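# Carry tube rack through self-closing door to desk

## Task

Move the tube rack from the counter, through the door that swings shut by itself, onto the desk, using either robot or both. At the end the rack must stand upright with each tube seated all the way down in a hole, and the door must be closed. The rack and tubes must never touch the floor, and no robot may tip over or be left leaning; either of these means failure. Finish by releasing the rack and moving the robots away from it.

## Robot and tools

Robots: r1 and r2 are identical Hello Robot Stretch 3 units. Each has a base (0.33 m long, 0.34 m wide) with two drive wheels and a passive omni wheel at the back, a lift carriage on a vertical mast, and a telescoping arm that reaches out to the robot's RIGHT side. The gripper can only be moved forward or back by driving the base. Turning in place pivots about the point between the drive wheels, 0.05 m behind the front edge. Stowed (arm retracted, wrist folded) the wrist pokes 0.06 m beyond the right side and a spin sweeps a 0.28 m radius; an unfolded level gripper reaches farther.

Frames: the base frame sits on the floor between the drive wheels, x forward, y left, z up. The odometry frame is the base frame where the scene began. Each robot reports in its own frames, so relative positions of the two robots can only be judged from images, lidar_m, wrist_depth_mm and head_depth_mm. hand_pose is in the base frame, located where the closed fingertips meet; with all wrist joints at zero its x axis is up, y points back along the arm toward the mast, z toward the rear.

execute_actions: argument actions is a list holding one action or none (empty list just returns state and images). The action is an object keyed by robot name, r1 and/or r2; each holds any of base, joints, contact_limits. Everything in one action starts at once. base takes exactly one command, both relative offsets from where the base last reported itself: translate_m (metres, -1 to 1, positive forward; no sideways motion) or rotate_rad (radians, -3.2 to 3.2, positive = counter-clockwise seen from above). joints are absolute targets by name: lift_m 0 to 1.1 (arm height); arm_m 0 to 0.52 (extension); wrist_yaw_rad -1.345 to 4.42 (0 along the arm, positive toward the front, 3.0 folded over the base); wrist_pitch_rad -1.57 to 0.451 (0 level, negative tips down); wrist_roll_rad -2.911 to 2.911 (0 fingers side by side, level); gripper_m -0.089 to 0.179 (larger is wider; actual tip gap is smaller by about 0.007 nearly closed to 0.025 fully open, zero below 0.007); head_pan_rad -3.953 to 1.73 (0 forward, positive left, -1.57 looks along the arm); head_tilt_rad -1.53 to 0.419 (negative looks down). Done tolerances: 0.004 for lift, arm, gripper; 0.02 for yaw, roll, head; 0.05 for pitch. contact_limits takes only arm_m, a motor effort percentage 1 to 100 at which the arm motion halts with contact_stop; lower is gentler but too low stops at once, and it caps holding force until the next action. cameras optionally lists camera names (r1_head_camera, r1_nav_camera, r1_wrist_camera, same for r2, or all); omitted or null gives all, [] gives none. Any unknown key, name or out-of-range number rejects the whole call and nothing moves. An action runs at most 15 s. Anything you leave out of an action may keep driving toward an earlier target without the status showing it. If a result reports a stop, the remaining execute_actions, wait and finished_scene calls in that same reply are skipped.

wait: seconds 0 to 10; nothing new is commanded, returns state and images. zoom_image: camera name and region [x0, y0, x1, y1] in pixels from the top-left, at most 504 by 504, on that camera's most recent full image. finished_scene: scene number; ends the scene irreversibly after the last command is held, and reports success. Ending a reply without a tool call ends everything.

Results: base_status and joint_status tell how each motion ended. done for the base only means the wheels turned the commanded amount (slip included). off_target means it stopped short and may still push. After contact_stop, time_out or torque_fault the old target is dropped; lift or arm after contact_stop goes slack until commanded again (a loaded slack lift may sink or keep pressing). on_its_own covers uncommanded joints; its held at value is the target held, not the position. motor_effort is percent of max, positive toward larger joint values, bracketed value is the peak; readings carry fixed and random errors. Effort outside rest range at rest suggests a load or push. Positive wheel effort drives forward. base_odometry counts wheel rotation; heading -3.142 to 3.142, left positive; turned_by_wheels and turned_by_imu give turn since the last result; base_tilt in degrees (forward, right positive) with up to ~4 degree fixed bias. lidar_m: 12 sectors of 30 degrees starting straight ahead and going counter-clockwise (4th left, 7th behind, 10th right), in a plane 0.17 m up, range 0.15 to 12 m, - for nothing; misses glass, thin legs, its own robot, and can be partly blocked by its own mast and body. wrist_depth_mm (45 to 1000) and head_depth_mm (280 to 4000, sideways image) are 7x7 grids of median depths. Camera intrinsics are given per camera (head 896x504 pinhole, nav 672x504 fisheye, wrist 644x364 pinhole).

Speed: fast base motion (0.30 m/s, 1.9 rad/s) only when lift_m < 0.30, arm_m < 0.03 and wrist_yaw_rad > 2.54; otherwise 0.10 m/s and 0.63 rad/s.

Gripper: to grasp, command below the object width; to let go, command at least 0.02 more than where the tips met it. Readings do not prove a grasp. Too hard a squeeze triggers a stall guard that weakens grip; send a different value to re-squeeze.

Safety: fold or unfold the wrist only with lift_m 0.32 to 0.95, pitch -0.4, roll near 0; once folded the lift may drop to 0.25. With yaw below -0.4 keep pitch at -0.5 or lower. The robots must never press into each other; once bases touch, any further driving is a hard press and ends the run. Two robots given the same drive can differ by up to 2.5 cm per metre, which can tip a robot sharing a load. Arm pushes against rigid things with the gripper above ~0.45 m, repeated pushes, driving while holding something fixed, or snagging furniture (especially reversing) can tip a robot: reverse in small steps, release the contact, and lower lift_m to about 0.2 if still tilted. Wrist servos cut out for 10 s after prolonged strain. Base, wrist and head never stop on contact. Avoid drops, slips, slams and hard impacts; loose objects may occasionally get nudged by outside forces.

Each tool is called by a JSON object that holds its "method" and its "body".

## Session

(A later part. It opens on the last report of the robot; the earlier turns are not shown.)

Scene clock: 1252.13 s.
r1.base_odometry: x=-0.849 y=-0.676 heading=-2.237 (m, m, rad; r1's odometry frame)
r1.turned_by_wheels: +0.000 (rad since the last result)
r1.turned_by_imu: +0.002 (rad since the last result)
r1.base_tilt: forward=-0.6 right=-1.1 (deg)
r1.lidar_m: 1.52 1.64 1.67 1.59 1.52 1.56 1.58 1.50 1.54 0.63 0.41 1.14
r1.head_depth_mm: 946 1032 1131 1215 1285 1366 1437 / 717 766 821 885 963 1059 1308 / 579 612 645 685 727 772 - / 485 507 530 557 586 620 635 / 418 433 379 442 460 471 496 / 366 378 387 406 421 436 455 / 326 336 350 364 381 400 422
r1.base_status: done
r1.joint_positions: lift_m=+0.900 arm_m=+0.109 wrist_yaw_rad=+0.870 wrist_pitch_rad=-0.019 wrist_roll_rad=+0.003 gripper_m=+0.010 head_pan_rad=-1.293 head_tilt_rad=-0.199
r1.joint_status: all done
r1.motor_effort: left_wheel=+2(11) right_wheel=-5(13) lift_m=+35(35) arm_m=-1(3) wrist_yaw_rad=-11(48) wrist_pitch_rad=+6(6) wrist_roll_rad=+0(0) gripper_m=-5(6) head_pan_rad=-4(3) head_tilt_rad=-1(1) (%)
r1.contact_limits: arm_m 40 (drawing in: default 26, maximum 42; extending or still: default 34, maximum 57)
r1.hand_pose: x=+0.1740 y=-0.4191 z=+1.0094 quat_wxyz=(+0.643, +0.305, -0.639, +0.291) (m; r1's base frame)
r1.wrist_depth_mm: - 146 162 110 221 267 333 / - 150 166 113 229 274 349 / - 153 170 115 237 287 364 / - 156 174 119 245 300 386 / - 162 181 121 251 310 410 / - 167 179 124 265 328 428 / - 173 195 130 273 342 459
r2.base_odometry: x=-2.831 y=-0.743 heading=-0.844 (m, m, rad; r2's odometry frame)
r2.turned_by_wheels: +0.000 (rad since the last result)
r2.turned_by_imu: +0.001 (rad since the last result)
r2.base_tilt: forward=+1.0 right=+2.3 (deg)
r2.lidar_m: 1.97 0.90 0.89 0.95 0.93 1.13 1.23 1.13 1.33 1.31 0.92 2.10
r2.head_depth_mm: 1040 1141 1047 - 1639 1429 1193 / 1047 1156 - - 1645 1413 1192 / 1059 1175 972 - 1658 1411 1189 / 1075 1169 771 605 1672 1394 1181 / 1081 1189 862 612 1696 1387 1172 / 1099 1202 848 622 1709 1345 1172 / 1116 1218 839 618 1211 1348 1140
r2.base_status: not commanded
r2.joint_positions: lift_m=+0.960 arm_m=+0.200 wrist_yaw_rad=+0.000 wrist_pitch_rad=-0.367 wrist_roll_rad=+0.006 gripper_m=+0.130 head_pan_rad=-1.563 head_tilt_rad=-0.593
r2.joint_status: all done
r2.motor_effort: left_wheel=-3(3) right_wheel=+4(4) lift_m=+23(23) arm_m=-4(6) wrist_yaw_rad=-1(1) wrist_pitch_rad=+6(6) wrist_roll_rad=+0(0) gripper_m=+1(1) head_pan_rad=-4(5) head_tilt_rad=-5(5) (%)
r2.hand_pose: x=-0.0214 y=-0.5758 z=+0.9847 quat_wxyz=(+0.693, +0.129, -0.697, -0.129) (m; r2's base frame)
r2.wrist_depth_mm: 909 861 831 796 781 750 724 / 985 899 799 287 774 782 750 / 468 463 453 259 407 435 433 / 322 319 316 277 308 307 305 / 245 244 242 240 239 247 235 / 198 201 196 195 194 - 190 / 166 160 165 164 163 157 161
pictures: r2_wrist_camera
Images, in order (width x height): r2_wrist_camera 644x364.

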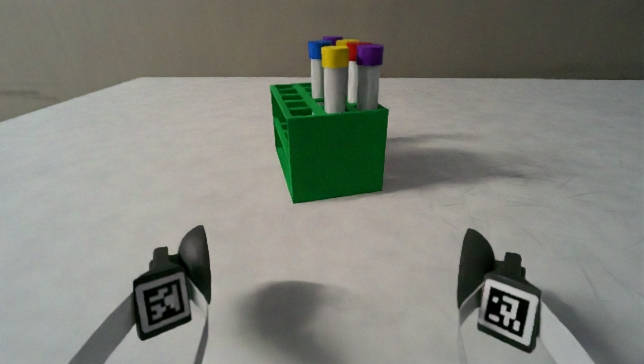

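{"method": "execute_actions", "body": {"actions": [{"r1": {"base": {"translate_m": 0.067}, "joints": {"arm_m": 0.111, "wrist_yaw_rad": 0.795}, "contact_limits": {"arm_m": 40}}, "r2": {"joints": {"wrist_pitch_rad": 0.12, "lift_m": 0.885}}}], "cameras": []}}

{"method": "execute_actions", "body": {"actions": [{"r1": {"base": {"translate_m": 0.068}, "joints": {"arm_m": 0.114, "wrist_yaw_rad": 0.725}, "contact_limits": {"arm_m": 40}}}], "cameras": ["r2_wrist_camera"]}}

Scene clock: 1285.90 s.
r1.base_odometry: x=-0.891 y=-0.729 heading=-2.236 (m, m, rad; r1's odometry frame)
r1.turned_by_wheels: +0.000 (rad since the last result)
r1.turned_by_imu: +0.001 (rad since the last result)
r1.base_tilt: forward=-0.6 right=-1.0 (deg)
r1.lidar_m: 1.47 1.58 1.62 1.62 1.56 1.59 1.64 1.56 1.59 0.60 0.42 1.09
r1.head_depth_mm: 806 867 943 1028 1138 1267 1369 / 644 684 729 780 845 928 1123 / 538 566 596 631 669 706 - / 461 482 505 530 556 573 457 / 404 420 418 443 462 475 498 / 360 373 386 400 416 431 449 / 334 348 364 383 407 1852 1508
r1.base_status: done
r1.joint_positions: lift_m=+0.900 arm_m=+0.111 wrist_yaw_rad=+0.803 wrist_pitch_rad=-0.019 wrist_roll_rad=+0.003 gripper_m=+0.010 head_pan_rad=-1.293 head_tilt_rad=-0.199
r1.joint_status: all done
r1.motor_effort: left_wheel=+2(12) right_wheel=-5(12) lift_m=+35(36) arm_m=+3(7) wrist_yaw_rad=-10(56) wrist_pitch_rad=+6(6) wrist_roll_rad=-1(0) gripper_m=-4(8) head_pan_rad=-3(5) head_tilt_rad=+0(1) (%)
r1.contact_limits: arm_m 40 (drawing in: default 26, maximum 42; extending or still: default 34, maximum 57)
r1.hand_pose: x=+0.1626 y=-0.4333 z=+1.0094 quat_wxyz=(+0.653, +0.283, -0.649, +0.270) (m; r1's base frame)
r1.wrist_depth_mm: 892 146 162 110 220 266 337 / 910 149 166 113 227 277 354 / 950 153 170 115 238 287 371 / 969 157 175 119 245 301 388 / - 162 180 121 254 313 415 / - 166 179 124 266 326 440 / - 172 195 131 274 341 465
r2.base_odometry: x=-2.831 y=-0.743 heading=-0.844 (m, m, rad; r2's odometry frame)
r2.turned_by_wheels: +0.000 (rad since the last result)
r2.turned_by_imu: +0.001 (rad since the last result)
r2.base_tilt: forward=+1.0 right=+2.2 (deg)
r2.lidar_m: 1.97 0.90 0.89 0.94 0.92 1.13 1.23 1.14 1.33 1.31 0.92 2.10
r2.head_depth_mm: 1032 1147 904 656 - - 1198 / 1049 1154 897 680 1599 1423 1185 / 1065 1173 856 - - 1408 1186 / 1075 1173 726 633 1638 1405 1184 / 1088 1183 863 627 1698 1393 1168 / 1101 1209 852 623 1706 1346 1166 / 1111 1210 839 617 1207 1351 1141
r2.base_status: not commanded
r2.joint_positions: lift_m=+0.885 arm_m=+0.200 wrist_yaw_rad=+0.000 wrist_pitch_rad=+0.098 wrist_roll_rad=+0.006 gripper_m=+0.130 head_pan_rad=-1.563 head_tilt_rad=-0.593
r2.joint_status: all done
r2.motor_effort: left_wheel=-3(3) right_wheel=+4(4) lift_m=+23(23) arm_m=-4(4) wrist_yaw_rad=-1(0) wrist_pitch_rad=+7(9) wrist_roll_rad=+0(0) gripper_m=+0(0) head_pan_rad=-4(4) head_tilt_rad=-4(5) (%)
r2.hand_pose: x=-0.0213 y=-0.6026 z=+1.0252 quat_wxyz=(+0.704, -0.034, -0.708, +0.035) (m; r2's base frame)
r2.wrist_depth_mm: - 978 933 886 860 832 782 / - 984 945 899 857 817 803 / - 994 931 911 862 840 796 / - 993 940 893 890 847 795 / - 624 625 261 628 758 639 / 333 351 338 259 340 - 341 / 229 217 232 233 234 219 233
pictures: none
No camera images: the call's "cameras" was empty. Leave "cameras" out to get every camera's image.

Scene clock: 1287.57 s.
r1.base_odometry: x=-0.933 y=-0.783 heading=-2.236 (m, m, rad; r1's odometry frame)
r1.turned_by_wheels: +0.000 (rad since the last result)
r1.turned_by_imu: +0.001 (rad since the last result)
r1.base_tilt: forward=-0.6 right=-1.1 (deg)
r1.lidar_m: 1.42 1.52 1.56 1.67 1.59 1.63 1.70 1.62 1.53 0.57 0.43 1.05
r1.head_depth_mm: 708 758 815 884 966 1070 1134 / 592 626 664 708 761 820 - / 506 532 560 591 627 667 - / 443 463 404 403 423 441 467 / 394 409 419 444 464 481 503 / 355 367 383 399 417 438 462 / 2592 2718 2851 2922 2860 2124 1599
r1.base_status: done
r1.joint_positions: lift_m=+0.900 arm_m=+0.114 wrist_yaw_rad=+0.727 wrist_pitch_rad=-0.019 wrist_roll_rad=+0.003 gripper_m=+0.010 head_pan_rad=-1.293 head_tilt_rad=-0.199
r1.joint_status: all done
r1.motor_effort: left_wheel=+1(13) right_wheel=-4(11) lift_m=+35(35) arm_m=+2(6) wrist_yaw_rad=-2(59) wrist_pitch_rad=+6(6) wrist_roll_rad=-1(1) gripper_m=-4(8) head_pan_rad=-4(4) head_tilt_rad=-1(1) (%)
r1.contact_limits: arm_m 40 (drawing in: default 26, maximum 42; extending or still: default 34, maximum 57)
r1.hand_pose: x=+0.1485 y=-0.4499 z=+1.0095 quat_wxyz=(+0.663, +0.258, -0.659, +0.245) (m; r1's base frame)
r1.wrist_depth_mm: 770 145 161 109 223 273 344 / 776 149 166 112 230 282 366 / 814 152 170 115 239 293 381 / 865 156 176 119 247 307 406 / 893 160 180 121 256 318 429 / 908 166 177 124 273 329 455 / 948 171 197 133 277 349 482
r2.base_odometry: x=-2.831 y=-0.743 heading=-0.844 (m, m, rad; r2's odometry frame)
r2.turned_by_wheels: +0.000 (rad since the last result)
r2.turned_by_imu: +0.000 (rad since the last result)
r2.base_tilt: forward=+1.0 right=+2.3 (deg)
r2.lidar_m: 1.97 0.90 0.89 0.94 0.92 1.13 1.23 1.14 1.33 1.31 0.92 2.09
r2.head_depth_mm: 1038 1153 906 652 - - 1195 / 1047 1164 894 677 1603 1415 1196 / 1064 1178 860 - - 1423 1182 / 1071 1168 729 633 1645 1411 1185 / 1085 1187 864 624 1691 1400 1182 / 1099 1207 851 618 1707 1356 1166 / 1114 1219 836 618 1205 1343 1138
r2.base_status: not commanded
r2.joint_positions: lift_m=+0.885 arm_m=+0.200 wrist_yaw_rad=+0.000 wrist_pitch_rad=+0.098 wrist_roll_rad=+0.006 gripper_m=+0.130 head_pan_rad=-1.563 head_tilt_rad=-0.593
r2.joint_status: not commanded
r2.motor_effort: left_wheel=-4(4) right_wheel=+4(4) lift_m=+23(22) arm_m=-4(4) wrist_yaw_rad=+0(0) wrist_pitch_rad=+7(7) wrist_roll_rad=+0(0) gripper_m=+0(0) head_pan_rad=-5(4) head_tilt_rad=-5(5) (%)
r2.hand_pose: x=-0.0213 y=-0.6026 z=+1.0252 quat_wxyz=(+0.704, -0.034, -0.708, +0.035) (m; r2's base frame)
r2.wrist_depth_mm: - 967 933 911 865 814 802 / - 979 920 911 858 843 796 / - 1000 949 903 880 836 809 / - 977 959 907 868 861 802 / - 624 622 261 631 762 640 / 333 348 337 258 340 - 340 / 230 218 232 234 233 219 233
pictures: r2_wrist_camera
Images, in order (width x height): r2_wrist_camera 644x364.

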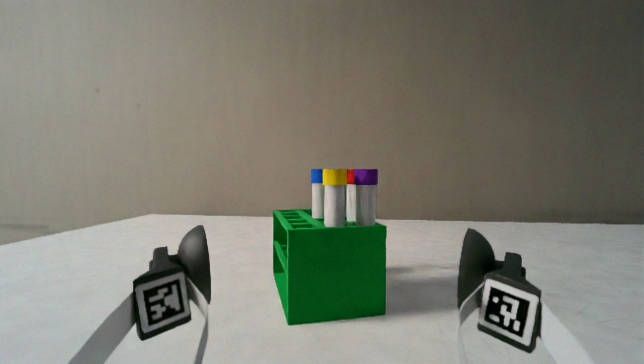

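{"method": "zoom_image", "body": {"camera": "r2_wrist_camera", "region": [260, 140, 400, 240]}}

Region (260, 140, 400, 240) of r2_wrist_camera's 644x364 image, scaled by 3.600; it fills the top 360 rows of this view, and the rest is white.

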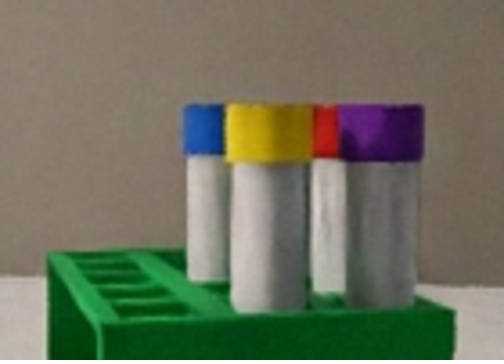

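{"method": "execute_actions", "body": {"actions": [{"r1": {"base": {"translate_m": 0.066}, "joints": {"arm_m": 0.125, "wrist_yaw_rad": 0.66}, "contact_limits": {"arm_m": 40}}, "r2": {"joints": {"arm_m": 0.0}}}], "cameras": []}}

{"method": "execute_actions", "body": {"actions": [{"r1": {"base": {"translate_m": 0.067}, "joints": {"arm_m": 0.138, "wrist_yaw_rad": 0.59}, "contact_limits": {"arm_m": 40}}}], "cameras": ["r1_nav_camera"]}}

Scene clock: 1301.60 s.
r1.base_odometry: x=-0.973 y=-0.835 heading=-2.236 (m, m, rad; r1's odometry frame)
r1.turned_by_wheels: +0.000 (rad since the last result)
r1.turned_by_imu: +0.001 (rad since the last result)
r1.base_tilt: forward=-0.6 right=-1.0 (deg)
r1.lidar_m: 1.37 1.47 1.50 1.70 1.63 1.67 1.76 1.67 1.48 0.56 0.45 1.03
r1.head_depth_mm: 651 692 742 796 864 941 995 / 558 590 624 664 709 756 - / 488 512 538 568 601 639 - / 435 455 447 474 497 460 513 / 392 407 424 442 462 483 507 / 370 387 403 424 448 474 1513 / 2624 2731 2808 2934 2999 2030 1510
r1.base_status: done
r1.joint_positions: lift_m=+0.900 arm_m=+0.125 wrist_yaw_rad=+0.663 wrist_pitch_rad=-0.019 wrist_roll_rad=+0.003 gripper_m=+0.010 head_pan_rad=-1.293 head_tilt_rad=-0.199
r1.joint_status: all done
r1.motor_effort: left_wheel=+0(15) right_wheel=-3(12) lift_m=+35(35) arm_m=+3(8) wrist_yaw_rad=-3(57) wrist_pitch_rad=+6(6) wrist_roll_rad=+0(0) gripper_m=-4(9) head_pan_rad=-4(4) head_tilt_rad=-1(1) (%)
r1.contact_limits: arm_m 40 (drawing in: default 26, maximum 42; extending or still: default 34, maximum 57)
r1.hand_pose: x=+0.1359 y=-0.4714 z=+1.0094 quat_wxyz=(+0.670, +0.237, -0.667, +0.223) (m; r1's base frame)
r1.wrist_depth_mm: 684 146 161 109 223 272 351 / 709 148 165 112 231 281 364 / 742 151 169 115 239 296 386 / 743 153 176 118 247 307 403 / 784 159 179 121 256 323 437 / 803 164 176 124 275 332 450 / 818 170 194 133 278 349 486
r2.base_odometry: x=-2.831 y=-0.743 heading=-0.844 (m, m, rad; r2's odometry frame)
r2.turned_by_wheels: +0.000 (rad since the last result)
r2.turned_by_imu: +0.001 (rad since the last result)
r2.base_tilt: forward=+1.0 right=+2.2 (deg)
r2.lidar_m: 1.97 0.89 0.90 0.92 0.91 1.13 1.23 1.14 1.33 1.31 0.92 2.10
r2.head_depth_mm: 1038 1148 909 623 1637 1511 - / 1048 1159 896 642 1666 1498 - / 1060 1173 828 610 1666 - - / 1072 1169 723 606 1682 - - / 1092 1178 860 629 1703 1395 1177 / 1098 1209 847 622 1695 1361 1159 / 1114 1218 835 618 1203 1347 1131
r2.base_status: not commanded
r2.joint_positions: lift_m=+0.885 arm_m=+0.003 wrist_yaw_rad=+0.000 wrist_pitch_rad=+0.099 wrist_roll_rad=+0.006 gripper_m=+0.130 head_pan_rad=-1.563 head_tilt_rad=-0.593
r2.joint_status: all done
joint sent to its limit — the command would take r2.arm_m past its lower limit, so that joint was sent only as far as its limit.
r2.motor_effort: left_wheel=-3(3) right_wheel=+4(4) lift_m=+23(23) arm_m=-5(4) wrist_yaw_rad=-1(0) wrist_pitch_rad=+7(7) wrist_roll_rad=+0(1) gripper_m=+1(0) head_pan_rad=-5(5) head_tilt_rad=-5(5) (%)
r2.hand_pose: x=-0.0214 y=-0.4054 z=+1.0254 quat_wxyz=(+0.704, -0.034, -0.708, +0.035) (m; r2's base frame)
r2.wrist_depth_mm: - - - - - 999 960 / - - - - - - 968 / - - - - - - - / - - - - - - 982 / - 619 635 467 640 785 648 / 335 355 341 344 345 - 346 / - 665 267 257 248 239 234
pictures: none
No camera images: the call's "cameras" was empty. Leave "cameras" out to get every camera's image.

Scene clock: 1303.33 s.
r1.base_odometry: x=-1.015 y=-0.887 heading=-2.236 (m, m, rad; r1's odometry frame)
r1.turned_by_wheels: +0.000 (rad since the last result)
r1.turned_by_imu: +0.001 (rad since the last result)
r1.base_tilt: forward=-0.6 right=-1.0 (deg)
r1.lidar_m: 1.32 1.41 1.45 1.74 1.66 1.70 1.82 1.73 1.43 0.55 0.47 1.00
r1.head_depth_mm: 608 645 688 736 793 863 912 / 535 564 596 632 674 710 - / 478 501 503 439 584 544 503 / 431 450 461 494 517 534 550 / 393 409 428 447 467 491 519 / 2662 2728 2894 2542 2849 2109 1612 / 2592 2694 2785 2125 967 972 1019
r1.base_status: done
r1.joint_positions: lift_m=+0.900 arm_m=+0.138 wrist_yaw_rad=+0.589 wrist_pitch_rad=-0.019 wrist_roll_rad=+0.003 gripper_m=+0.010 head_pan_rad=-1.293 head_tilt_rad=-0.199
r1.joint_status: all done
r1.motor_effort: left_wheel=+0(16) right_wheel=-2(13) lift_m=+35(35) arm_m=+2(8) wrist_yaw_rad=+1(60) wrist_pitch_rad=+6(6) wrist_roll_rad=+0(1) gripper_m=-4(10) head_pan_rad=-4(4) head_tilt_rad=-1(0) (%)
r1.contact_limits: arm_m 40 (drawing in: default 26, maximum 42; extending or still: default 34, maximum 57)
r1.hand_pose: x=+0.1207 y=-0.4954 z=+1.0094 quat_wxyz=(+0.678, +0.212, -0.675, +0.198) (m; r1's base frame)
r1.wrist_depth_mm: 591 144 161 109 226 276 359 / 622 147 164 111 234 287 368 / 626 151 170 115 239 299 401 / 637 153 175 118 247 310 420 / 666 159 178 121 260 325 441 / 687 164 177 124 273 341 474 / 735 169 195 133 279 354 503
r2.base_odometry: x=-2.831 y=-0.743 heading=-0.844 (m, m, rad; r2's odometry frame)
r2.turned_by_wheels: +0.000 (rad since the last result)
r2.turned_by_imu: +0.000 (rad since the last result)
r2.base_tilt: forward=+1.0 right=+2.3 (deg)
r2.lidar_m: 1.97 0.90 0.90 0.92 0.91 1.13 1.23 1.14 1.33 1.31 0.92 2.10
r2.head_depth_mm: 1046 1146 906 624 1639 1496 - / 1051 1165 895 646 1646 1502 - / 1066 1172 830 610 1662 - - / 1082 1177 726 606 1681 - - / 1088 1185 860 630 1699 1387 1182 / 1100 1207 848 621 1693 1352 1168 / 1109 1220 841 616 1199 1340 1142
r2.base_status: not commanded
r2.joint_positions: lift_m=+0.885 arm_m=+0.003 wrist_yaw_rad=+0.000 wrist_pitch_rad=+0.099 wrist_roll_rad=+0.006 gripper_m=+0.130 head_pan_rad=-1.563 head_tilt_rad=-0.593
r2.joint_status: not commanded
r2.motor_effort: left_wheel=-3(3) right_wheel=+4(4) lift_m=+23(23) arm_m=-4(4) wrist_yaw_rad=-1(0) wrist_pitch_rad=+7(7) wrist_roll_rad=+1(0) gripper_m=+0(1) head_pan_rad=-4(4) head_tilt_rad=-5(5) (%)
r2.hand_pose: x=-0.0214 y=-0.4054 z=+1.0254 quat_wxyz=(+0.704, -0.034, -0.708, +0.035) (m; r2's base frame)
r2.wrist_depth_mm: - - - - - - 980 / - - - - - - 974 / - - - - - - 991 / - - - - - - - / - 624 639 466 640 781 642 / 336 354 340 343 343 - 344 / - 658 268 257 248 238 236
pictures: r1_nav_camera (sideways: a quarter turn counterclockwise sets it upright)
Images, in order (width x height): r1_nav_camera 672x504.

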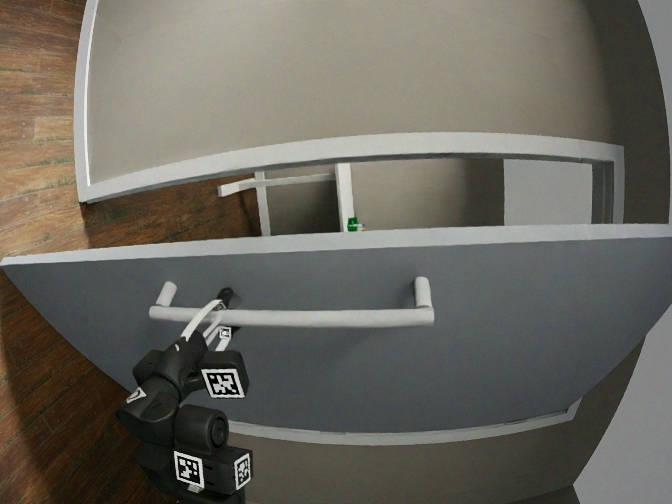

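{"method": "execute_actions", "body": {"actions": [{"r1": {"base": {"translate_m": 0.064}, "joints": {"arm_m": 0.158, "wrist_yaw_rad": 0.525}, "contact_limits": {"arm_m": 40}}}], "cameras": []}}

{"method": "execute_actions", "body": {"actions": [{"r1": {"base": {"translate_m": 0.064}, "joints": {"arm_m": 0.18, "wrist_yaw_rad": 0.46}, "contact_limits": {"arm_m": 40}}}], "cameras": ["r1_nav_camera"]}}

Scene clock: 1309.50 s.
r1.base_odometry: x=-1.054 y=-0.938 heading=-2.236 (m, m, rad; r1's odometry frame)
r1.turned_by_wheels: +0.000 (rad since the last result)
r1.turned_by_imu: +0.001 (rad since the last result)
r1.base_tilt: forward=-0.5 right=-1.0 (deg)
r1.lidar_m: 1.28 1.36 1.39 1.78 1.69 1.74 1.88 1.78 1.37 0.55 0.50 0.96
r1.head_depth_mm: 588 622 660 703 755 827 - / 528 554 586 619 658 688 - / 477 501 459 529 545 505 555 / 436 456 475 499 522 547 577 / 421 439 459 479 503 529 558 / 2639 2738 2850 2950 2886 2039 1558 / 758 788 818 853 892 929 979
r1.base_status: done
r1.joint_positions: lift_m=+0.900 arm_m=+0.158 wrist_yaw_rad=+0.528 wrist_pitch_rad=-0.019 wrist_roll_rad=+0.003 gripper_m=+0.010 head_pan_rad=-1.293 head_tilt_rad=-0.199
r1.joint_status: all done
r1.motor_effort: left_wheel=+1(18) right_wheel=-3(14) lift_m=+36(35) arm_m=+3(9) wrist_yaw_rad=-4(56) wrist_pitch_rad=+6(6) wrist_roll_rad=-1(0) gripper_m=-4(9) head_pan_rad=-4(3) head_tilt_rad=+0(2) (%)
r1.contact_limits: arm_m 40 (drawing in: default 26, maximum 42; extending or still: default 34, maximum 57)
r1.hand_pose: x=+0.1074 y=-0.5237 z=+1.0094 quat_wxyz=(+0.684, +0.191, -0.682, +0.178) (m; r1's base frame)
r1.wrist_depth_mm: 517 145 161 109 224 279 355 / 539 148 165 112 233 287 375 / 547 150 169 115 241 298 393 / 580 153 176 119 245 312 409 / 591 158 179 120 257 323 447 / 596 163 177 124 274 339 469 / 638 169 195 133 280 357 507
r2.base_odometry: x=-2.831 y=-0.743 heading=-0.844 (m, m, rad; r2's odometry frame)
r2.turned_by_wheels: +0.000 (rad since the last result)
r2.turned_by_imu: +0.001 (rad since the last result)
r2.base_tilt: forward=+1.1 right=+2.3 (deg)
r2.lidar_m: 1.96 0.89 0.90 0.91 0.90 1.13 1.23 1.14 1.33 1.31 0.92 2.09
r2.head_depth_mm: 1043 1140 905 623 1632 1498 - / 1049 1155 895 647 1634 1506 - / 1058 1178 825 613 1674 - - / 1071 1180 727 607 1685 - - / 1085 1190 857 628 1694 1406 1174 / 1100 1204 848 620 1684 1345 1170 / 1113 1214 838 617 1205 1341 1141
r2.base_status: not commanded
r2.joint_positions: lift_m=+0.885 arm_m=+0.003 wrist_yaw_rad=+0.000 wrist_pitch_rad=+0.099 wrist_roll_rad=+0.006 gripper_m=+0.130 head_pan_rad=-1.563 head_tilt_rad=-0.593
r2.joint_status: not commanded
r2.motor_effort: left_wheel=-3(3) right_wheel=+4(4) lift_m=+23(23) arm_m=-4(4) wrist_yaw_rad=-1(0) wrist_pitch_rad=+7(7) wrist_roll_rad=+0(0) gripper_m=+1(0) head_pan_rad=-4(4) head_tilt_rad=-5(5) (%)
r2.hand_pose: x=-0.0214 y=-0.4054 z=+1.0254 quat_wxyz=(+0.704, -0.034, -0.708, +0.035) (m; r2's base frame)
r2.wrist_depth_mm: - - - - - - 993 / - - - - - - 979 / - - - - - - - / - - - - - - 979 / - 618 630 463 638 777 651 / 337 355 341 346 346 - 343 / - 658 269 258 250 241 235
pictures: none
No camera images: the call's "cameras" was empty. Leave "cameras" out to get every camera's image.

Scene clock: 1311.17 s.
r1.base_odometry: x=-1.094 y=-0.988 heading=-2.236 (m, m, rad; r1's odometry frame)
r1.turned_by_wheels: +0.000 (rad since the last result)
r1.turned_by_imu: +0.001 (rad since the last result)
r1.base_tilt: forward=-0.5 right=-1.1 (deg)
r1.lidar_m: 1.23 1.31 1.33 1.75 1.74 1.77 1.93 1.84 1.23 0.56 0.53 0.93
r1.head_depth_mm: 575 607 643 683 729 797 - / 525 551 579 614 649 672 - / 482 504 514 543 562 584 640 / 447 466 487 509 534 560 591 / 2645 2747 2892 2991 2889 2040 1565 / 2575 2671 859 887 886 923 975 / 731 760 790 824 859 904 947
r1.base_status: done
r1.joint_positions: lift_m=+0.900 arm_m=+0.180 wrist_yaw_rad=+0.460 wrist_pitch_rad=-0.019 wrist_roll_rad=+0.003 gripper_m=+0.010 head_pan_rad=-1.293 head_tilt_rad=-0.199
r1.joint_status: all done
r1.motor_effort: left_wheel=+0(17) right_wheel=-1(16) lift_m=+36(35) arm_m=+2(10) wrist_yaw_rad=+0(57) wrist_pitch_rad=+6(7) wrist_roll_rad=+0(1) gripper_m=-4(9) head_pan_rad=-4(3) head_tilt_rad=+0(1) (%)
r1.contact_limits: arm_m 40 (drawing in: default 26, maximum 42; extending or still: default 34, maximum 57)
r1.hand_pose: x=+0.0920 y=-0.5540 z=+1.0094 quat_wxyz=(+0.689, +0.168, -0.688, +0.154) (m; r1's base frame)
r1.wrist_depth_mm: 447 144 160 109 225 276 368 / 466 148 164 112 233 289 374 / 483 151 169 115 239 300 397 / 484 154 176 118 250 311 424 / 509 159 178 121 257 325 454 / 519 164 177 124 278 344 469 / 535 169 196 133 282 357 505
r2.base_odometry: x=-2.831 y=-0.743 heading=-0.844 (m, m, rad; r2's odometry frame)
r2.turned_by_wheels: +0.000 (rad since the last result)
r2.turned_by_imu: +0.000 (rad since the last result)
r2.base_tilt: forward=+1.0 right=+2.3 (deg)
r2.lidar_m: 1.97 0.90 0.89 0.90 0.90 1.13 1.23 1.14 1.33 1.31 0.92 2.09
r2.head_depth_mm: 1040 1149 904 625 1647 1513 - / 1047 1163 899 645 1638 1503 - / 1060 1175 830 613 1678 - - / 1073 1174 727 605 1692 - - / 1083 1186 859 627 1702 1388 1180 / 1102 1209 844 621 1702 1353 1169 / 1105 1211 832 619 1204 1343 1144
r2.base_status: not commanded
r2.joint_positions: lift_m=+0.885 arm_m=+0.003 wrist_yaw_rad=+0.000 wrist_pitch_rad=+0.099 wrist_roll_rad=+0.006 gripper_m=+0.130 head_pan_rad=-1.563 head_tilt_rad=-0.593
r2.joint_status: not commanded
r2.motor_effort: left_wheel=-3(3) right_wheel=+4(4) lift_m=+23(23) arm_m=-4(4) wrist_yaw_rad=+0(0) wrist_pitch_rad=+7(7) wrist_roll_rad=+0(0) gripper_m=+1(1) head_pan_rad=-4(4) head_tilt_rad=-5(5) (%)
r2.hand_pose: x=-0.0214 y=-0.4054 z=+1.0254 quat_wxyz=(+0.704, -0.034, -0.708, +0.035) (m; r2's base frame)
r2.wrist_depth_mm: - - - - - - 984 / - - - - - - 988 / - - - - - - 985 / - - - - - - 980 / - 627 626 460 638 769 647 / 337 355 338 344 344 - 346 / - 665 268 258 250 240 234
pictures: r1_nav_camera (sideways: a quarter turn counterclockwise sets it upright)
Images, in order (width x height): r1_nav_camera 672x504.

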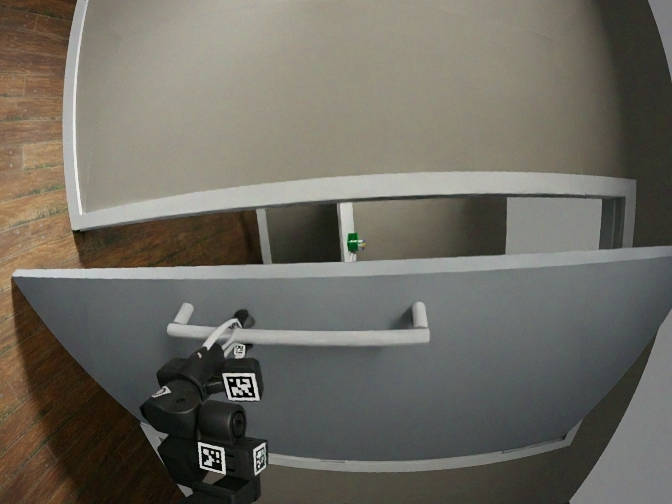

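{"method": "execute_actions", "body": {"actions": [{"r1": {"base": {"translate_m": 0.06}, "joints": {"arm_m": 0.209, "wrist_yaw_rad": 0.395}, "contact_limits": {"arm_m": 40}}}], "cameras": []}}

{"method": "execute_actions", "body": {"actions": [{"r1": {"base": {"translate_m": 0.061}, "joints": {"arm_m": 0.24, "wrist_yaw_rad": 0.33}, "contact_limits": {"arm_m": 40}}}], "cameras": []}}

{"method": "execute_actions", "body": {"actions": [{"r1": {"base": {"translate_m": 0.057}, "joints": {"arm_m": 0.275, "wrist_yaw_rad": 0.26}, "contact_limits": {"arm_m": 40}}}], "cameras": ["r1_nav_camera"]}}

Scene clock: 1333.30 s.
r1.base_odometry: x=-1.131 y=-1.035 heading=-2.236 (m, m, rad; r1's odometry frame)
r1.turned_by_wheels: +0.000 (rad since the last result)
r1.turned_by_imu: +0.001 (rad since the last result)
r1.base_tilt: forward=-0.5 right=-1.1 (deg)
r1.lidar_m: 1.19 1.26 1.28 1.69 1.77 1.81 1.98 1.89 1.14 0.58 0.57 0.89
r1.head_depth_mm: 577 609 642 682 725 784 - / 534 560 567 617 655 - 728 / 497 518 538 570 597 621 663 / 480 500 522 545 570 598 630 / 2633 2730 2837 2970 2921 2021 1560 / 718 746 778 810 846 888 935 / 709 738 764 797 831 868 908
r1.base_status: done
r1.joint_positions: lift_m=+0.900 arm_m=+0.209 wrist_yaw_rad=+0.403 wrist_pitch_rad=-0.019 wrist_roll_rad=+0.003 gripper_m=+0.010 head_pan_rad=-1.293 head_tilt_rad=-0.199
r1.joint_status: all done
r1.motor_effort: left_wheel=+2(17) right_wheel=-3(15) lift_m=+35(35) arm_m=+3(8) wrist_yaw_rad=-9(50) wrist_pitch_rad=+6(7) wrist_roll_rad=+0(0) gripper_m=-4(9) head_pan_rad=-4(4) head_tilt_rad=+0(1) (%)
r1.contact_limits: arm_m 40 (drawing in: default 26, maximum 42; extending or still: default 34, maximum 57)
r1.hand_pose: x=+0.0787 y=-0.5890 z=+1.0094 quat_wxyz=(+0.693, +0.148, -0.692, +0.134) (m; r1's base frame)
r1.wrist_depth_mm: 396 145 162 110 225 277 352 / 397 148 165 113 234 287 374 / 418 152 169 115 240 297 393 / 433 154 175 118 247 310 421 / 447 158 179 121 258 323 443 / 449 164 177 124 272 342 472 / 458 170 195 131 279 358 507
r2.base_odometry: x=-2.831 y=-0.743 heading=-0.844 (m, m, rad; r2's odometry frame)
r2.turned_by_wheels: +0.000 (rad since the last result)
r2.turned_by_imu: +0.001 (rad since the last result)
r2.base_tilt: forward=+1.0 right=+2.3 (deg)
r2.lidar_m: 1.96 0.90 0.90 0.89 0.89 1.13 1.23 1.14 1.33 1.31 0.92 2.09
r2.head_depth_mm: 1039 1147 907 623 1648 1523 - / 1046 1157 896 645 1653 1496 - / 1058 1176 833 611 1654 - - / 1074 1176 727 606 1689 - - / 1076 1185 860 629 1707 1393 1175 / 1093 1210 856 621 1718 1360 1170 / 1110 1214 839 618 1212 1339 1137
r2.base_status: not commanded
r2.joint_positions: lift_m=+0.885 arm_m=+0.003 wrist_yaw_rad=+0.000 wrist_pitch_rad=+0.099 wrist_roll_rad=+0.006 gripper_m=+0.130 head_pan_rad=-1.563 head_tilt_rad=-0.593
r2.joint_status: not commanded
r2.motor_effort: left_wheel=-3(3) right_wheel=+4(4) lift_m=+23(23) arm_m=-4(5) wrist_yaw_rad=-1(0) wrist_pitch_rad=+7(7) wrist_roll_rad=+0(0) gripper_m=-1(1) head_pan_rad=-4(4) head_tilt_rad=-5(5) (%)
r2.hand_pose: x=-0.0214 y=-0.4054 z=+1.0254 quat_wxyz=(+0.704, -0.034, -0.708, +0.035) (m; r2's base frame)
r2.wrist_depth_mm: - - - - - - 991 / - - - - - - 989 / - - - - - - - / - - - - - - 987 / - 637 626 466 635 762 649 / 337 354 341 343 346 - 346 / - 656 267 256 249 240 236
pictures: none
No camera images: the call's "cameras" was empty. Leave "cameras" out to get every camera's image.

Scene clock: 1334.87 s.
r1.base_odometry: x=-1.168 y=-1.083 heading=-2.236 (m, m, rad; r1's odometry frame)
r1.turned_by_wheels: +0.000 (rad since the last result)
r1.turned_by_imu: +0.001 (rad since the last result)
r1.base_tilt: forward=-0.6 right=-1.0 (deg)
r1.lidar_m: 1.14 1.21 1.23 1.62 1.80 1.84 2.04 1.94 1.08 0.60 0.61 0.86
r1.head_depth_mm: 584 614 647 685 727 - - / 546 573 585 609 641 605 750 / 513 536 561 589 622 648 694 / 2650 2745 2885 2355 2737 1951 1513 / 709 737 769 802 839 881 926 / 694 725 754 786 823 859 902 / 680 708 735 767 797 835 876
r1.base_status: done
r1.joint_positions: lift_m=+0.900 arm_m=+0.240 wrist_yaw_rad=+0.336 wrist_pitch_rad=-0.019 wrist_roll_rad=+0.003 gripper_m=+0.010 head_pan_rad=-1.293 head_tilt_rad=-0.199
r1.joint_status: all done
r1.motor_effort: left_wheel=+2(20) right_wheel=-2(15) lift_m=+35(35) arm_m=+3(10) wrist_yaw_rad=-7(56) wrist_pitch_rad=+6(6) wrist_roll_rad=+0(1) gripper_m=-4(9) head_pan_rad=-4(4) head_tilt_rad=-1(0) (%)
r1.contact_limits: arm_m 40 (drawing in: default 26, maximum 42; extending or still: default 34, maximum 57)
r1.hand_pose: x=+0.0629 y=-0.6262 z=+1.0095 quat_wxyz=(+0.697, +0.125, -0.697, +0.111) (m; r1's base frame)
r1.wrist_depth_mm: 332 145 161 109 227 274 356 / 341 147 166 112 232 287 374 / 352 151 169 115 240 298 394 / 364 154 175 118 246 310 417 / 370 158 180 121 260 327 446 / 384 164 178 123 277 344 470 / 390 169 194 131 278 358 504
r2.base_odometry: x=-2.831 y=-0.743 heading=-0.844 (m, m, rad; r2's odometry frame)
r2.turned_by_wheels: +0.000 (rad since the last result)
r2.turned_by_imu: +0.000 (rad since the last result)
r2.base_tilt: forward=+1.1 right=+2.3 (deg)
r2.lidar_m: 1.97 0.89 0.90 0.88 0.88 1.13 1.23 1.14 1.33 1.31 0.92 2.10
r2.head_depth_mm: 1040 1149 908 625 1647 1508 - / 1058 1164 894 645 1652 1490 - / 1059 1185 831 610 1680 - - / 1072 1172 727 606 1684 - - / 1094 1188 857 631 1690 1399 1174 / 1100 1203 852 621 1713 1350 1174 / 1112 1217 839 618 1206 1338 1137
r2.base_status: not commanded
r2.joint_positions: lift_m=+0.885 arm_m=+0.003 wrist_yaw_rad=+0.000 wrist_pitch_rad=+0.099 wrist_roll_rad=+0.006 gripper_m=+0.130 head_pan_rad=-1.563 head_tilt_rad=-0.593
r2.joint_status: not commanded
r2.motor_effort: left_wheel=-4(3) right_wheel=+4(4) lift_m=+23(23) arm_m=-4(5) wrist_yaw_rad=+0(0) wrist_pitch_rad=+7(7) wrist_roll_rad=+0(0) gripper_m=+1(1) head_pan_rad=-4(4) head_tilt_rad=-5(5) (%)
r2.hand_pose: x=-0.0214 y=-0.4054 z=+1.0254 quat_wxyz=(+0.704, -0.034, -0.708, +0.035) (m; r2's base frame)
r2.wrist_depth_mm: - - - - - 997 965 / - - - - - - 983 / - - - - - - 988 / - - - - - - - / - 621 630 467 640 771 650 / 337 354 339 345 343 - 347 / - 661 269 257 249 240 235
pictures: none
No camera images: the call's "cameras" was empty. Leave "cameras" out to get every camera's image.

Scene clock: 1336.40 s.
r1.base_odometry: x=-1.204 y=-1.128 heading=-2.236 (m, m, rad; r1's odometry frame)
r1.turned_by_wheels: +0.000 (rad since the last result)
r1.turned_by_imu: +0.001 (rad since the last result)
r1.base_tilt: forward=-0.6 right=-1.1 (deg)
r1.lidar_m: 1.10 1.16 1.19 1.56 1.83 1.87 2.09 1.99 1.05 0.64 0.80 0.83
r1.head_depth_mm: 599 629 662 698 736 - 848 / 567 593 603 633 662 689 771 / 548 571 594 621 651 683 722 / 2637 2742 2839 2330 2898 2036 1513 / 683 712 741 774 810 847 890 / 670 697 725 758 790 829 870 / 653 679 707 737 769 804 838
r1.base_status: done
r1.joint_positions: lift_m=+0.900 arm_m=+0.275 wrist_yaw_rad=+0.271 wrist_pitch_rad=-0.019 wrist_roll_rad=+0.003 gripper_m=+0.010 head_pan_rad=-1.293 head_tilt_rad=-0.199
r1.joint_status: all done
r1.on_its_own: wrist_yaw_rad is at rest, and its effort (-13) is outside its rest range (-12 to +12)
r1.motor_effort: left_wheel=+3(20) right_wheel=-5(16) lift_m=+35(36) arm_m=+4(10) wrist_yaw_rad=-13(55) wrist_pitch_rad=+6(6) wrist_roll_rad=+0(1) gripper_m=-5(8) head_pan_rad=-4(4) head_tilt_rad=-1(1) (%)
r1.contact_limits: arm_m 40 (drawing in: default 26, maximum 42; extending or still: default 34, maximum 57)
r1.hand_pose: x=+0.0471 y=-0.6661 z=+1.0095 quat_wxyz=(+0.701, +0.102, -0.700, +0.089) (m; r1's base frame)
r1.wrist_depth_mm: 271 145 162 110 225 275 364 / 280 148 165 113 236 288 374 / 291 151 169 116 242 299 406 / 299 155 174 119 249 312 419 / 310 157 178 121 260 327 449 / 317 164 177 125 273 343 485 / 324 168 196 130 280 358 495
r2.base_odometry: x=-2.831 y=-0.743 heading=-0.844 (m, m, rad; r2's odometry frame)
r2.turned_by_wheels: +0.000 (rad since the last result)
r2.turned_by_imu: +0.000 (rad since the last result)
r2.base_tilt: forward=+1.0 right=+2.3 (deg)
r2.lidar_m: 1.96 0.89 0.89 0.86 0.87 1.13 1.23 1.14 1.33 1.31 0.92 2.10
r2.head_depth_mm: 1035 1144 910 623 1644 1506 - / 1050 1166 899 644 1658 1507 - / 1057 1172 828 610 1655 - - / 1068 1177 724 606 1695 - - / 1085 1188 858 629 1698 1394 1177 / 1101 1200 850 623 1701 1350 1169 / 1115 1217 838 618 1201 1342 1135
r2.base_status: not commanded
r2.joint_positions: lift_m=+0.885 arm_m=+0.003 wrist_yaw_rad=+0.000 wrist_pitch_rad=+0.099 wrist_roll_rad=+0.006 gripper_m=+0.130 head_pan_rad=-1.563 head_tilt_rad=-0.593
r2.joint_status: not commanded
r2.motor_effort: left_wheel=-4(3) right_wheel=+4(4) lift_m=+23(23) arm_m=-5(4) wrist_yaw_rad=+0(0) wrist_pitch_rad=+7(7) wrist_roll_rad=+0(0) gripper_m=+1(0) head_pan_rad=-4(5) head_tilt_rad=-5(5) (%)
r2.hand_pose: x=-0.0214 y=-0.4054 z=+1.0254 quat_wxyz=(+0.704, -0.034, -0.708, +0.035) (m; r2's base frame)
r2.wrist_depth_mm: - - - - - - 981 / - - - - - - 987 / - - - - - - - / - - - - - - - / - 623 624 459 636 782 651 / 337 355 341 346 345 - 345 / - 662 267 258 249 240 235
pictures: r1_nav_camera (sideways: a quarter turn counterclockwise sets it upright)
Images, in order (width x height): r1_nav_camera 672x504.

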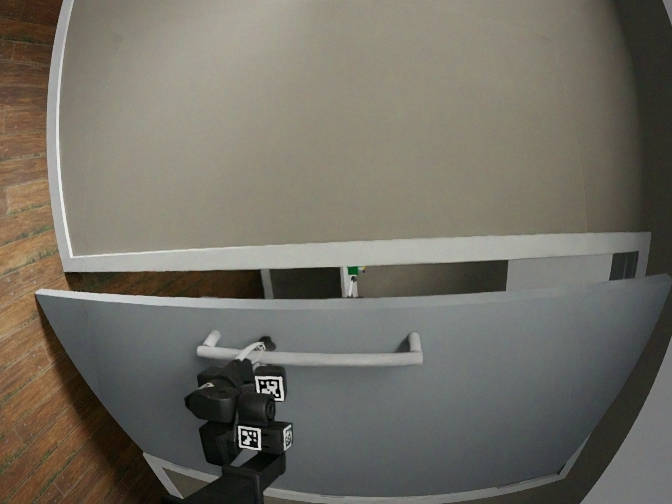

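{"method": "execute_actions", "body": {"actions": [{"r1": {"base": {"translate_m": 0.055}, "joints": {"arm_m": 0.31, "wrist_yaw_rad": 0.21}, "contact_limits": {"arm_m": 40}}}], "cameras": []}}

{"method": "execute_actions", "body": {"actions": [{"r1": {"base": {"translate_m": 0.06}, "joints": {"arm_m": 0.35, "wrist_yaw_rad": 0.135}, "contact_limits": {"arm_m": 40}}}], "cameras": ["r1_nav_camera"]}}

Scene clock: 1343.10 s.
r1.base_odometry: x=-1.237 y=-1.171 heading=-2.236 (m, m, rad; r1's odometry frame)
r1.turned_by_wheels: +0.000 (rad since the last result)
r1.turned_by_imu: +0.001 (rad since the last result)
r1.base_tilt: forward=-0.6 right=-1.1 (deg)
r1.lidar_m: 1.06 1.11 1.14 1.49 1.86 1.90 2.13 2.04 1.04 0.69 0.78 0.80
r1.head_depth_mm: 614 646 672 712 748 - 858 / 588 614 640 670 700 736 798 / 2641 2734 645 666 694 730 766 / 670 699 730 763 799 839 884 / 663 688 717 750 786 821 862 / 646 669 698 729 758 795 835 / 628 654 680 706 739 770 811
r1.base_status: done
r1.joint_positions: lift_m=+0.900 arm_m=+0.310 wrist_yaw_rad=+0.209 wrist_pitch_rad=-0.018 wrist_roll_rad=+0.003 gripper_m=+0.010 head_pan_rad=-1.293 head_tilt_rad=-0.199
r1.joint_status: all done
r1.motor_effort: left_wheel=-1(16) right_wheel=+1(12) lift_m=+35(35) arm_m=+2(7) wrist_yaw_rad=+2(44) wrist_pitch_rad=+6(6) wrist_roll_rad=-1(0) gripper_m=-4(7) head_pan_rad=-4(4) head_tilt_rad=+0(1) (%)
r1.contact_limits: arm_m 40 (drawing in: default 26, maximum 42; extending or still: default 34, maximum 57)
r1.hand_pose: x=+0.0315 y=-0.7050 z=+1.0097 quat_wxyz=(+0.703, +0.080, -0.703, +0.067) (m; r1's base frame)
r1.wrist_depth_mm: 224 144 162 109 226 278 358 / 230 148 165 112 235 289 380 / 235 150 169 115 242 301 401 / 246 153 177 118 252 314 422 / 249 159 178 121 258 325 449 / 256 163 177 124 277 345 488 / 262 169 195 133 282 357 514
r2.base_odometry: x=-2.831 y=-0.743 heading=-0.844 (m, m, rad; r2's odometry frame)
r2.turned_by_wheels: +0.000 (rad since the last result)
r2.turned_by_imu: +0.001 (rad since the last result)
r2.base_tilt: forward=+1.1 right=+2.3 (deg)
r2.lidar_m: 1.96 0.89 0.88 0.84 0.87 1.13 1.23 1.14 1.33 1.31 0.92 2.09
r2.head_depth_mm: 1040 1140 909 625 1635 1517 - / 1044 1159 895 645 1653 1489 - / 1058 1182 830 614 1676 - - / 1069 1170 724 608 1701 - - / 1084 1194 861 624 1703 1393 1174 / 1096 1210 848 624 1698 1354 1174 / 1114 1213 839 618 1212 1335 1136
r2.base_status: not commanded
r2.joint_positions: lift_m=+0.885 arm_m=+0.003 wrist_yaw_rad=+0.000 wrist_pitch_rad=+0.099 wrist_roll_rad=+0.006 gripper_m=+0.130 head_pan_rad=-1.563 head_tilt_rad=-0.593
r2.joint_status: not commanded
r2.motor_effort: left_wheel=-3(3) right_wheel=+4(4) lift_m=+23(23) arm_m=-4(4) wrist_yaw_rad=+0(0) wrist_pitch_rad=+7(7) wrist_roll_rad=+0(0) gripper_m=+0(0) head_pan_rad=-4(4) head_tilt_rad=-5(4) (%)
r2.hand_pose: x=-0.0214 y=-0.4054 z=+1.0254 quat_wxyz=(+0.704, -0.034, -0.708, +0.035) (m; r2's base frame)
r2.wrist_depth_mm: - - - - - - 985 / - - - - - - 968 / - - - - - - 983 / - - - - - - 987 / - 619 634 469 632 775 647 / 337 357 341 343 345 - 342 / - 657 267 259 249 239 236
pictures: none
No camera images: the call's "cameras" was empty. Leave "cameras" out to get every camera's image.

Scene clock: 1344.63 s.
r1.base_odometry: x=-1.274 y=-1.219 heading=-2.236 (m, m, rad; r1's odometry frame)
r1.turned_by_wheels: +0.000 (rad since the last result)
r1.turned_by_imu: +0.000 (rad since the last result)
r1.base_tilt: forward=-0.6 right=-1.0 (deg)
r1.lidar_m: 1.02 1.06 1.09 1.43 1.89 1.93 2.19 2.09 1.03 0.73 0.74 0.76
r1.head_depth_mm: 636 666 690 726 762 - 872 / 617 643 669 702 737 770 827 / 655 686 710 743 773 807 848 / 650 677 708 738 769 807 849 / 634 657 687 716 750 786 827 / 616 641 669 696 727 762 797 / 601 626 650 677 706 739 772
r1.base_status: done
r1.joint_positions: lift_m=+0.900 arm_m=+0.350 wrist_yaw_rad=+0.124 wrist_pitch_rad=-0.017 wrist_roll_rad=+0.003 gripper_m=+0.010 head_pan_rad=-1.293 head_tilt_rad=-0.199
r1.joint_status: all done
r1.on_its_own: wrist_yaw_rad is at rest, and its effort (+13) is outside its rest range (-12 to +12)
r1.motor_effort: left_wheel=-6(15) right_wheel=+7(13) lift_m=+35(35) arm_m=+2(7) wrist_yaw_rad=+13(44) wrist_pitch_rad=+6(6) wrist_roll_rad=+0(1) gripper_m=-6(7) head_pan_rad=-4(4) head_tilt_rad=+0(2) (%)
r1.contact_limits: arm_m 40 (drawing in: default 26, maximum 42; extending or still: default 34, maximum 57)
r1.hand_pose: x=+0.0102 y=-0.7486 z=+1.0099 quat_wxyz=(+0.705, +0.050, -0.706, +0.037) (m; r1's base frame)
r1.wrist_depth_mm: 173 144 161 108 231 286 384 / 177 146 166 112 237 298 409 / 183 149 170 115 248 313 423 / 188 151 174 119 254 323 454 / 193 156 178 122 262 342 475 / 196 161 175 125 282 357 519 / 199 167 193 132 280 374 555
r2.base_odometry: x=-2.831 y=-0.743 heading=-0.844 (m, m, rad; r2's odometry frame)
r2.turned_by_wheels: +0.000 (rad since the last result)
r2.turned_by_imu: +0.000 (rad since the last result)
r2.base_tilt: forward=+1.0 right=+2.2 (deg)
r2.lidar_m: 1.97 0.89 0.84 0.82 0.86 1.13 1.23 1.14 1.33 1.31 0.92 2.09
r2.head_depth_mm: 1034 1148 910 623 1636 1493 - / 1049 1158 894 645 1655 1511 - / 1059 1176 830 610 1669 - - / 1071 1175 726 607 1676 - - / 1086 1191 858 628 1708 1394 1178 / 1096 1210 846 621 1698 1351 1168 / 1116 1218 842 616 1209 1329 1139
r2.base_status: not commanded
r2.joint_positions: lift_m=+0.885 arm_m=+0.003 wrist_yaw_rad=+0.000 wrist_pitch_rad=+0.099 wrist_roll_rad=+0.006 gripper_m=+0.130 head_pan_rad=-1.563 head_tilt_rad=-0.593
r2.joint_status: not commanded
r2.motor_effort: left_wheel=-3(4) right_wheel=+4(4) lift_m=+23(22) arm_m=-4(4) wrist_yaw_rad=+1(1) wrist_pitch_rad=+7(7) wrist_roll_rad=+0(0) gripper_m=+1(1) head_pan_rad=-5(5) head_tilt_rad=-4(5) (%)
r2.hand_pose: x=-0.0214 y=-0.4054 z=+1.0254 quat_wxyz=(+0.704, -0.034, -0.708, +0.035) (m; r2's base frame)
r2.wrist_depth_mm: - - - - - - 989 / - - - - - 997 979 / - - - - - - - / - - - - - - 997 / - 619 623 465 631 791 639 / 337 353 342 343 342 - 345 / - 658 266 258 248 240 236
pictures: r1_nav_camera (sideways: a quarter turn counterclockwise sets it upright)
Images, in order (width x height): r1_nav_camera 672x504.

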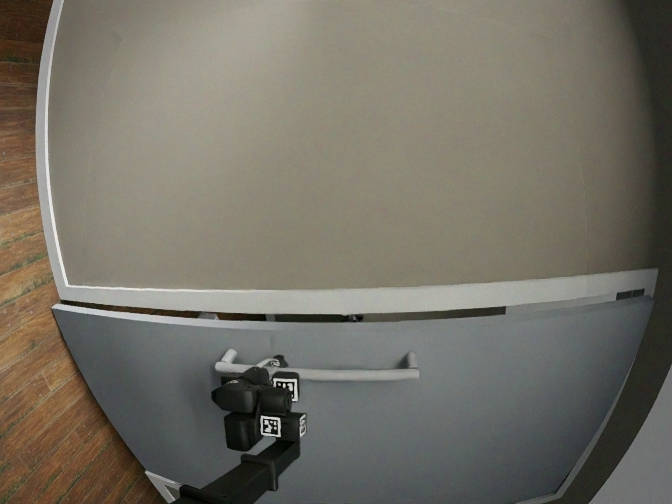

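{"method": "execute_actions", "body": {"actions": [{"r1": {"joints": {"gripper_m": 0.09}}}], "cameras": ["r1_wrist_camera"]}}

{"method": "execute_actions", "body": {"actions": [{"r1": {"joints": {"arm_m": 0.1}}}], "cameras": ["r1_nav_camera", "r2_nav_camera", "r2_wrist_camera"]}}

Scene clock: 1351.17 s.
r1.base_odometry: x=-1.274 y=-1.219 heading=-2.236 (m, m, rad; r1's odometry frame)
r1.turned_by_wheels: +0.000 (rad since the last result)
r1.turned_by_imu: +0.001 (rad since the last result)
r1.base_tilt: forward=-0.7 right=-1.1 (deg)
r1.lidar_m: 1.02 1.06 1.09 1.43 1.89 1.93 2.19 2.09 1.10 0.77 0.74 0.76
r1.head_depth_mm: 707 739 774 812 843 - 956 / 687 716 742 770 814 870 918 / 655 685 719 753 794 833 879 / 650 678 705 737 768 808 852 / 633 659 686 715 750 784 825 / 618 642 669 697 726 761 799 / 602 624 650 678 707 738 773
r1.base_status: not commanded
r1.joint_positions: lift_m=+0.900 arm_m=+0.350 wrist_yaw_rad=+0.132 wrist_pitch_rad=-0.017 wrist_roll_rad=+0.003 gripper_m=+0.090 head_pan_rad=-1.293 head_tilt_rad=-0.199
r1.joint_status: all done
r1.motor_effort: left_wheel=-1(6) right_wheel=+1(7) lift_m=+35(35) arm_m=+1(2) wrist_yaw_rad=+4(13) wrist_pitch_rad=+5(6) wrist_roll_rad=+0(0) gripper_m=+0(81) head_pan_rad=-4(4) head_tilt_rad=-1(0) (%)
r1.hand_pose: x=+0.0121 y=-0.7484 z=+1.0099 quat_wxyz=(+0.705, +0.053, -0.706, +0.040) (m; r1's base frame)
r1.wrist_depth_mm: 178 207 218 262 302 360 442 / 182 211 224 272 314 374 463 / 185 216 184 276 321 391 485 / 189 221 187 284 335 406 511 / 192 225 191 292 354 423 537 / 198 227 194 303 - 446 568 / 201 235 205 311 371 481 610
r2.base_odometry: x=-2.831 y=-0.743 heading=-0.844 (m, m, rad; r2's odometry frame)
r2.turned_by_wheels: +0.000 (rad since the last result)
r2.turned_by_imu: +0.001 (rad since the last result)
r2.base_tilt: forward=+1.0 right=+2.3 (deg)
r2.lidar_m: 1.96 0.89 0.80 0.79 0.85 1.13 1.23 1.14 1.33 1.31 0.92 2.09
r2.head_depth_mm: 1031 1147 913 623 1634 1520 - / 1050 1163 898 644 1641 1498 - / 1062 1175 834 610 1669 - - / 1078 1177 726 606 1689 - - / 1085 1188 859 630 1701 1399 1173 / 1101 1202 851 624 1700 1355 1159 / 1110 1216 834 618 1208 1342 1143
r2.base_status: not commanded
r2.joint_positions: lift_m=+0.885 arm_m=+0.003 wrist_yaw_rad=+0.000 wrist_pitch_rad=+0.099 wrist_roll_rad=+0.006 gripper_m=+0.130 head_pan_rad=-1.563 head_tilt_rad=-0.593
r2.joint_status: not commanded
r2.motor_effort: left_wheel=-3(3) right_wheel=+4(4) lift_m=+23(23) arm_m=-5(4) wrist_yaw_rad=+0(0) wrist_pitch_rad=+7(7) wrist_roll_rad=+0(0) gripper_m=+0(0) head_pan_rad=-4(4) head_tilt_rad=-5(5) (%)
r2.hand_pose: x=-0.0214 y=-0.4054 z=+1.0254 quat_wxyz=(+0.704, -0.034, -0.708, +0.035) (m; r2's base frame)
r2.wrist_depth_mm: - - - - - - 984 / - - - - - - 1000 / - - - - - - - / - - - - - - - / - 618 631 465 648 776 651 / 335 356 342 342 343 - 345 / - 663 268 256 249 239 236
pictures: r1_wrist_camera
Images, in order (width x height): r1_wrist_camera 644x364.

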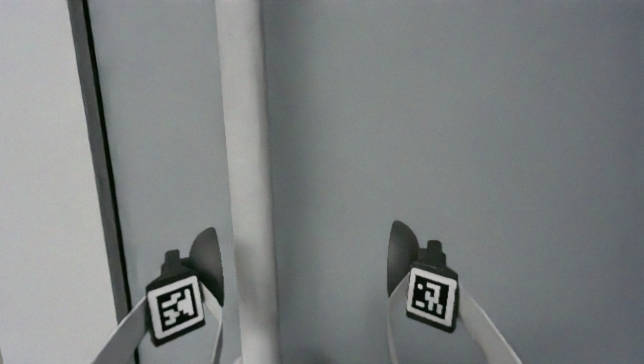

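Scene clock: 1354.23 s.
r1.base_odometry: x=-1.274 y=-1.219 heading=-2.236 (m, m, rad; r1's odometry frame)
r1.turned_by_wheels: +0.000 (rad since the last result)
r1.turned_by_imu: +0.001 (rad since the last result)
r1.base_tilt: forward=-0.6 right=-1.1 (deg)
r1.lidar_m: 1.02 1.06 1.09 1.42 1.89 1.94 2.19 2.08 1.09 0.77 0.74 0.77
r1.head_depth_mm: 708 740 776 813 854 898 - / 688 716 743 772 816 871 906 / 657 685 719 754 794 831 879 / 650 677 708 737 768 810 849 / 633 658 688 717 750 788 825 / 616 642 668 697 729 762 797 / 602 625 652 677 705 738 774
r1.base_status: not commanded
r1.joint_positions: lift_m=+0.900 arm_m=+0.100 wrist_yaw_rad=+0.133 wrist_pitch_rad=-0.017 wrist_roll_rad=+0.003 gripper_m=+0.090 head_pan_rad=-1.293 head_tilt_rad=-0.199
r1.joint_status: all done
r1.motor_effort: left_wheel=-1(1) right_wheel=+1(1) lift_m=+35(35) arm_m=-5(5) wrist_yaw_rad=+3(4) wrist_pitch_rad=+6(6) wrist_roll_rad=-1(1) gripper_m=+0(0) head_pan_rad=-3(4) head_tilt_rad=-1(0) (%)
r1.hand_pose: x=+0.0125 y=-0.4989 z=+1.0099 quat_wxyz=(+0.705, +0.053, -0.706, +0.041) (m; r1's base frame)
r1.wrist_depth_mm: 353 381 423 486 565 665 822 / 353 389 421 504 590 703 871 / 358 400 429 514 596 732 918 / 365 408 441 523 605 748 912 / 371 410 461 538 658 786 977 / 388 413 487 539 - 823 - / 389 437 489 578 678 890 -
r2.base_odometry: x=-2.831 y=-0.743 heading=-0.844 (m, m, rad; r2's odometry frame)
r2.turned_by_wheels: +0.000 (rad since the last result)
r2.turned_by_imu: +0.000 (rad since the last result)
r2.base_tilt: forward=+1.0 right=+2.3 (deg)
r2.lidar_m: 1.97 0.89 0.80 0.79 0.85 1.13 1.23 1.14 1.33 1.31 0.92 2.09
r2.head_depth_mm: 1040 1142 908 623 1641 1510 - / 1050 1162 893 645 1644 1487 - / 1063 1180 832 610 1666 - - / 1072 1177 726 609 1692 - - / 1090 1195 858 630 1705 1391 1172 / 1101 1203 846 622 1699 1352 1163 / 1112 1214 836 619 1205 1333 1137
r2.base_status: not commanded
r2.joint_positions: lift_m=+0.885 arm_m=+0.003 wrist_yaw_rad=+0.000 wrist_pitch_rad=+0.099 wrist_roll_rad=+0.006 gripper_m=+0.130 head_pan_rad=-1.563 head_tilt_rad=-0.593
r2.joint_status: not commanded
r2.motor_effort: left_wheel=-3(3) right_wheel=+4(4) lift_m=+23(23) arm_m=-5(4) wrist_yaw_rad=+0(1) wrist_pitch_rad=+7(7) wrist_roll_rad=+0(0) gripper_m=+1(0) head_pan_rad=-4(4) head_tilt_rad=-5(4) (%)
r2.hand_pose: x=-0.0214 y=-0.4054 z=+1.0254 quat_wxyz=(+0.704, -0.034, -0.708, +0.035) (m; r2's base frame)
r2.wrist_depth_mm: - - - - - 1000 976 / - - - - - - - / - - - - - - - / - - - - - - 998 / - 625 640 467 648 785 645 / 337 356 342 345 343 - 345 / - 668 268 258 249 239 234
pictures: r1_nav_camera (sideways: a quarter turn counterclockwise sets it upright), r2_nav_camera (sideways: a quarter turn counterclockwise sets it upright), r2_wrist_camera
Images, in order (width x height): r1_nav_camera 672x504, r2_nav_camera 672x504, r2_wrist_camera 644x364.

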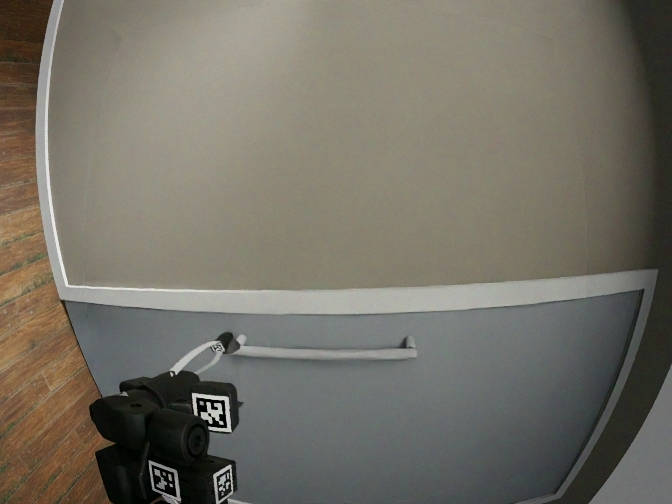

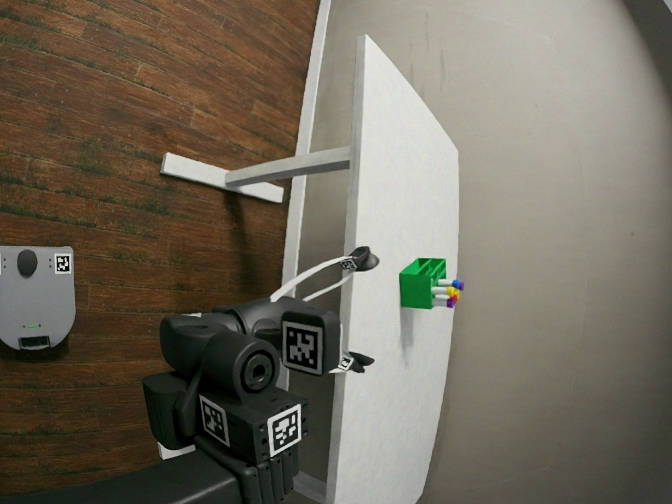

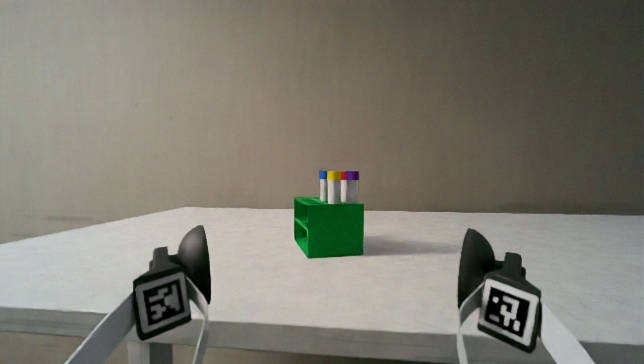

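{"method": "finished_scene", "body": {"scene": 1}}

The scene is finished: the task was done.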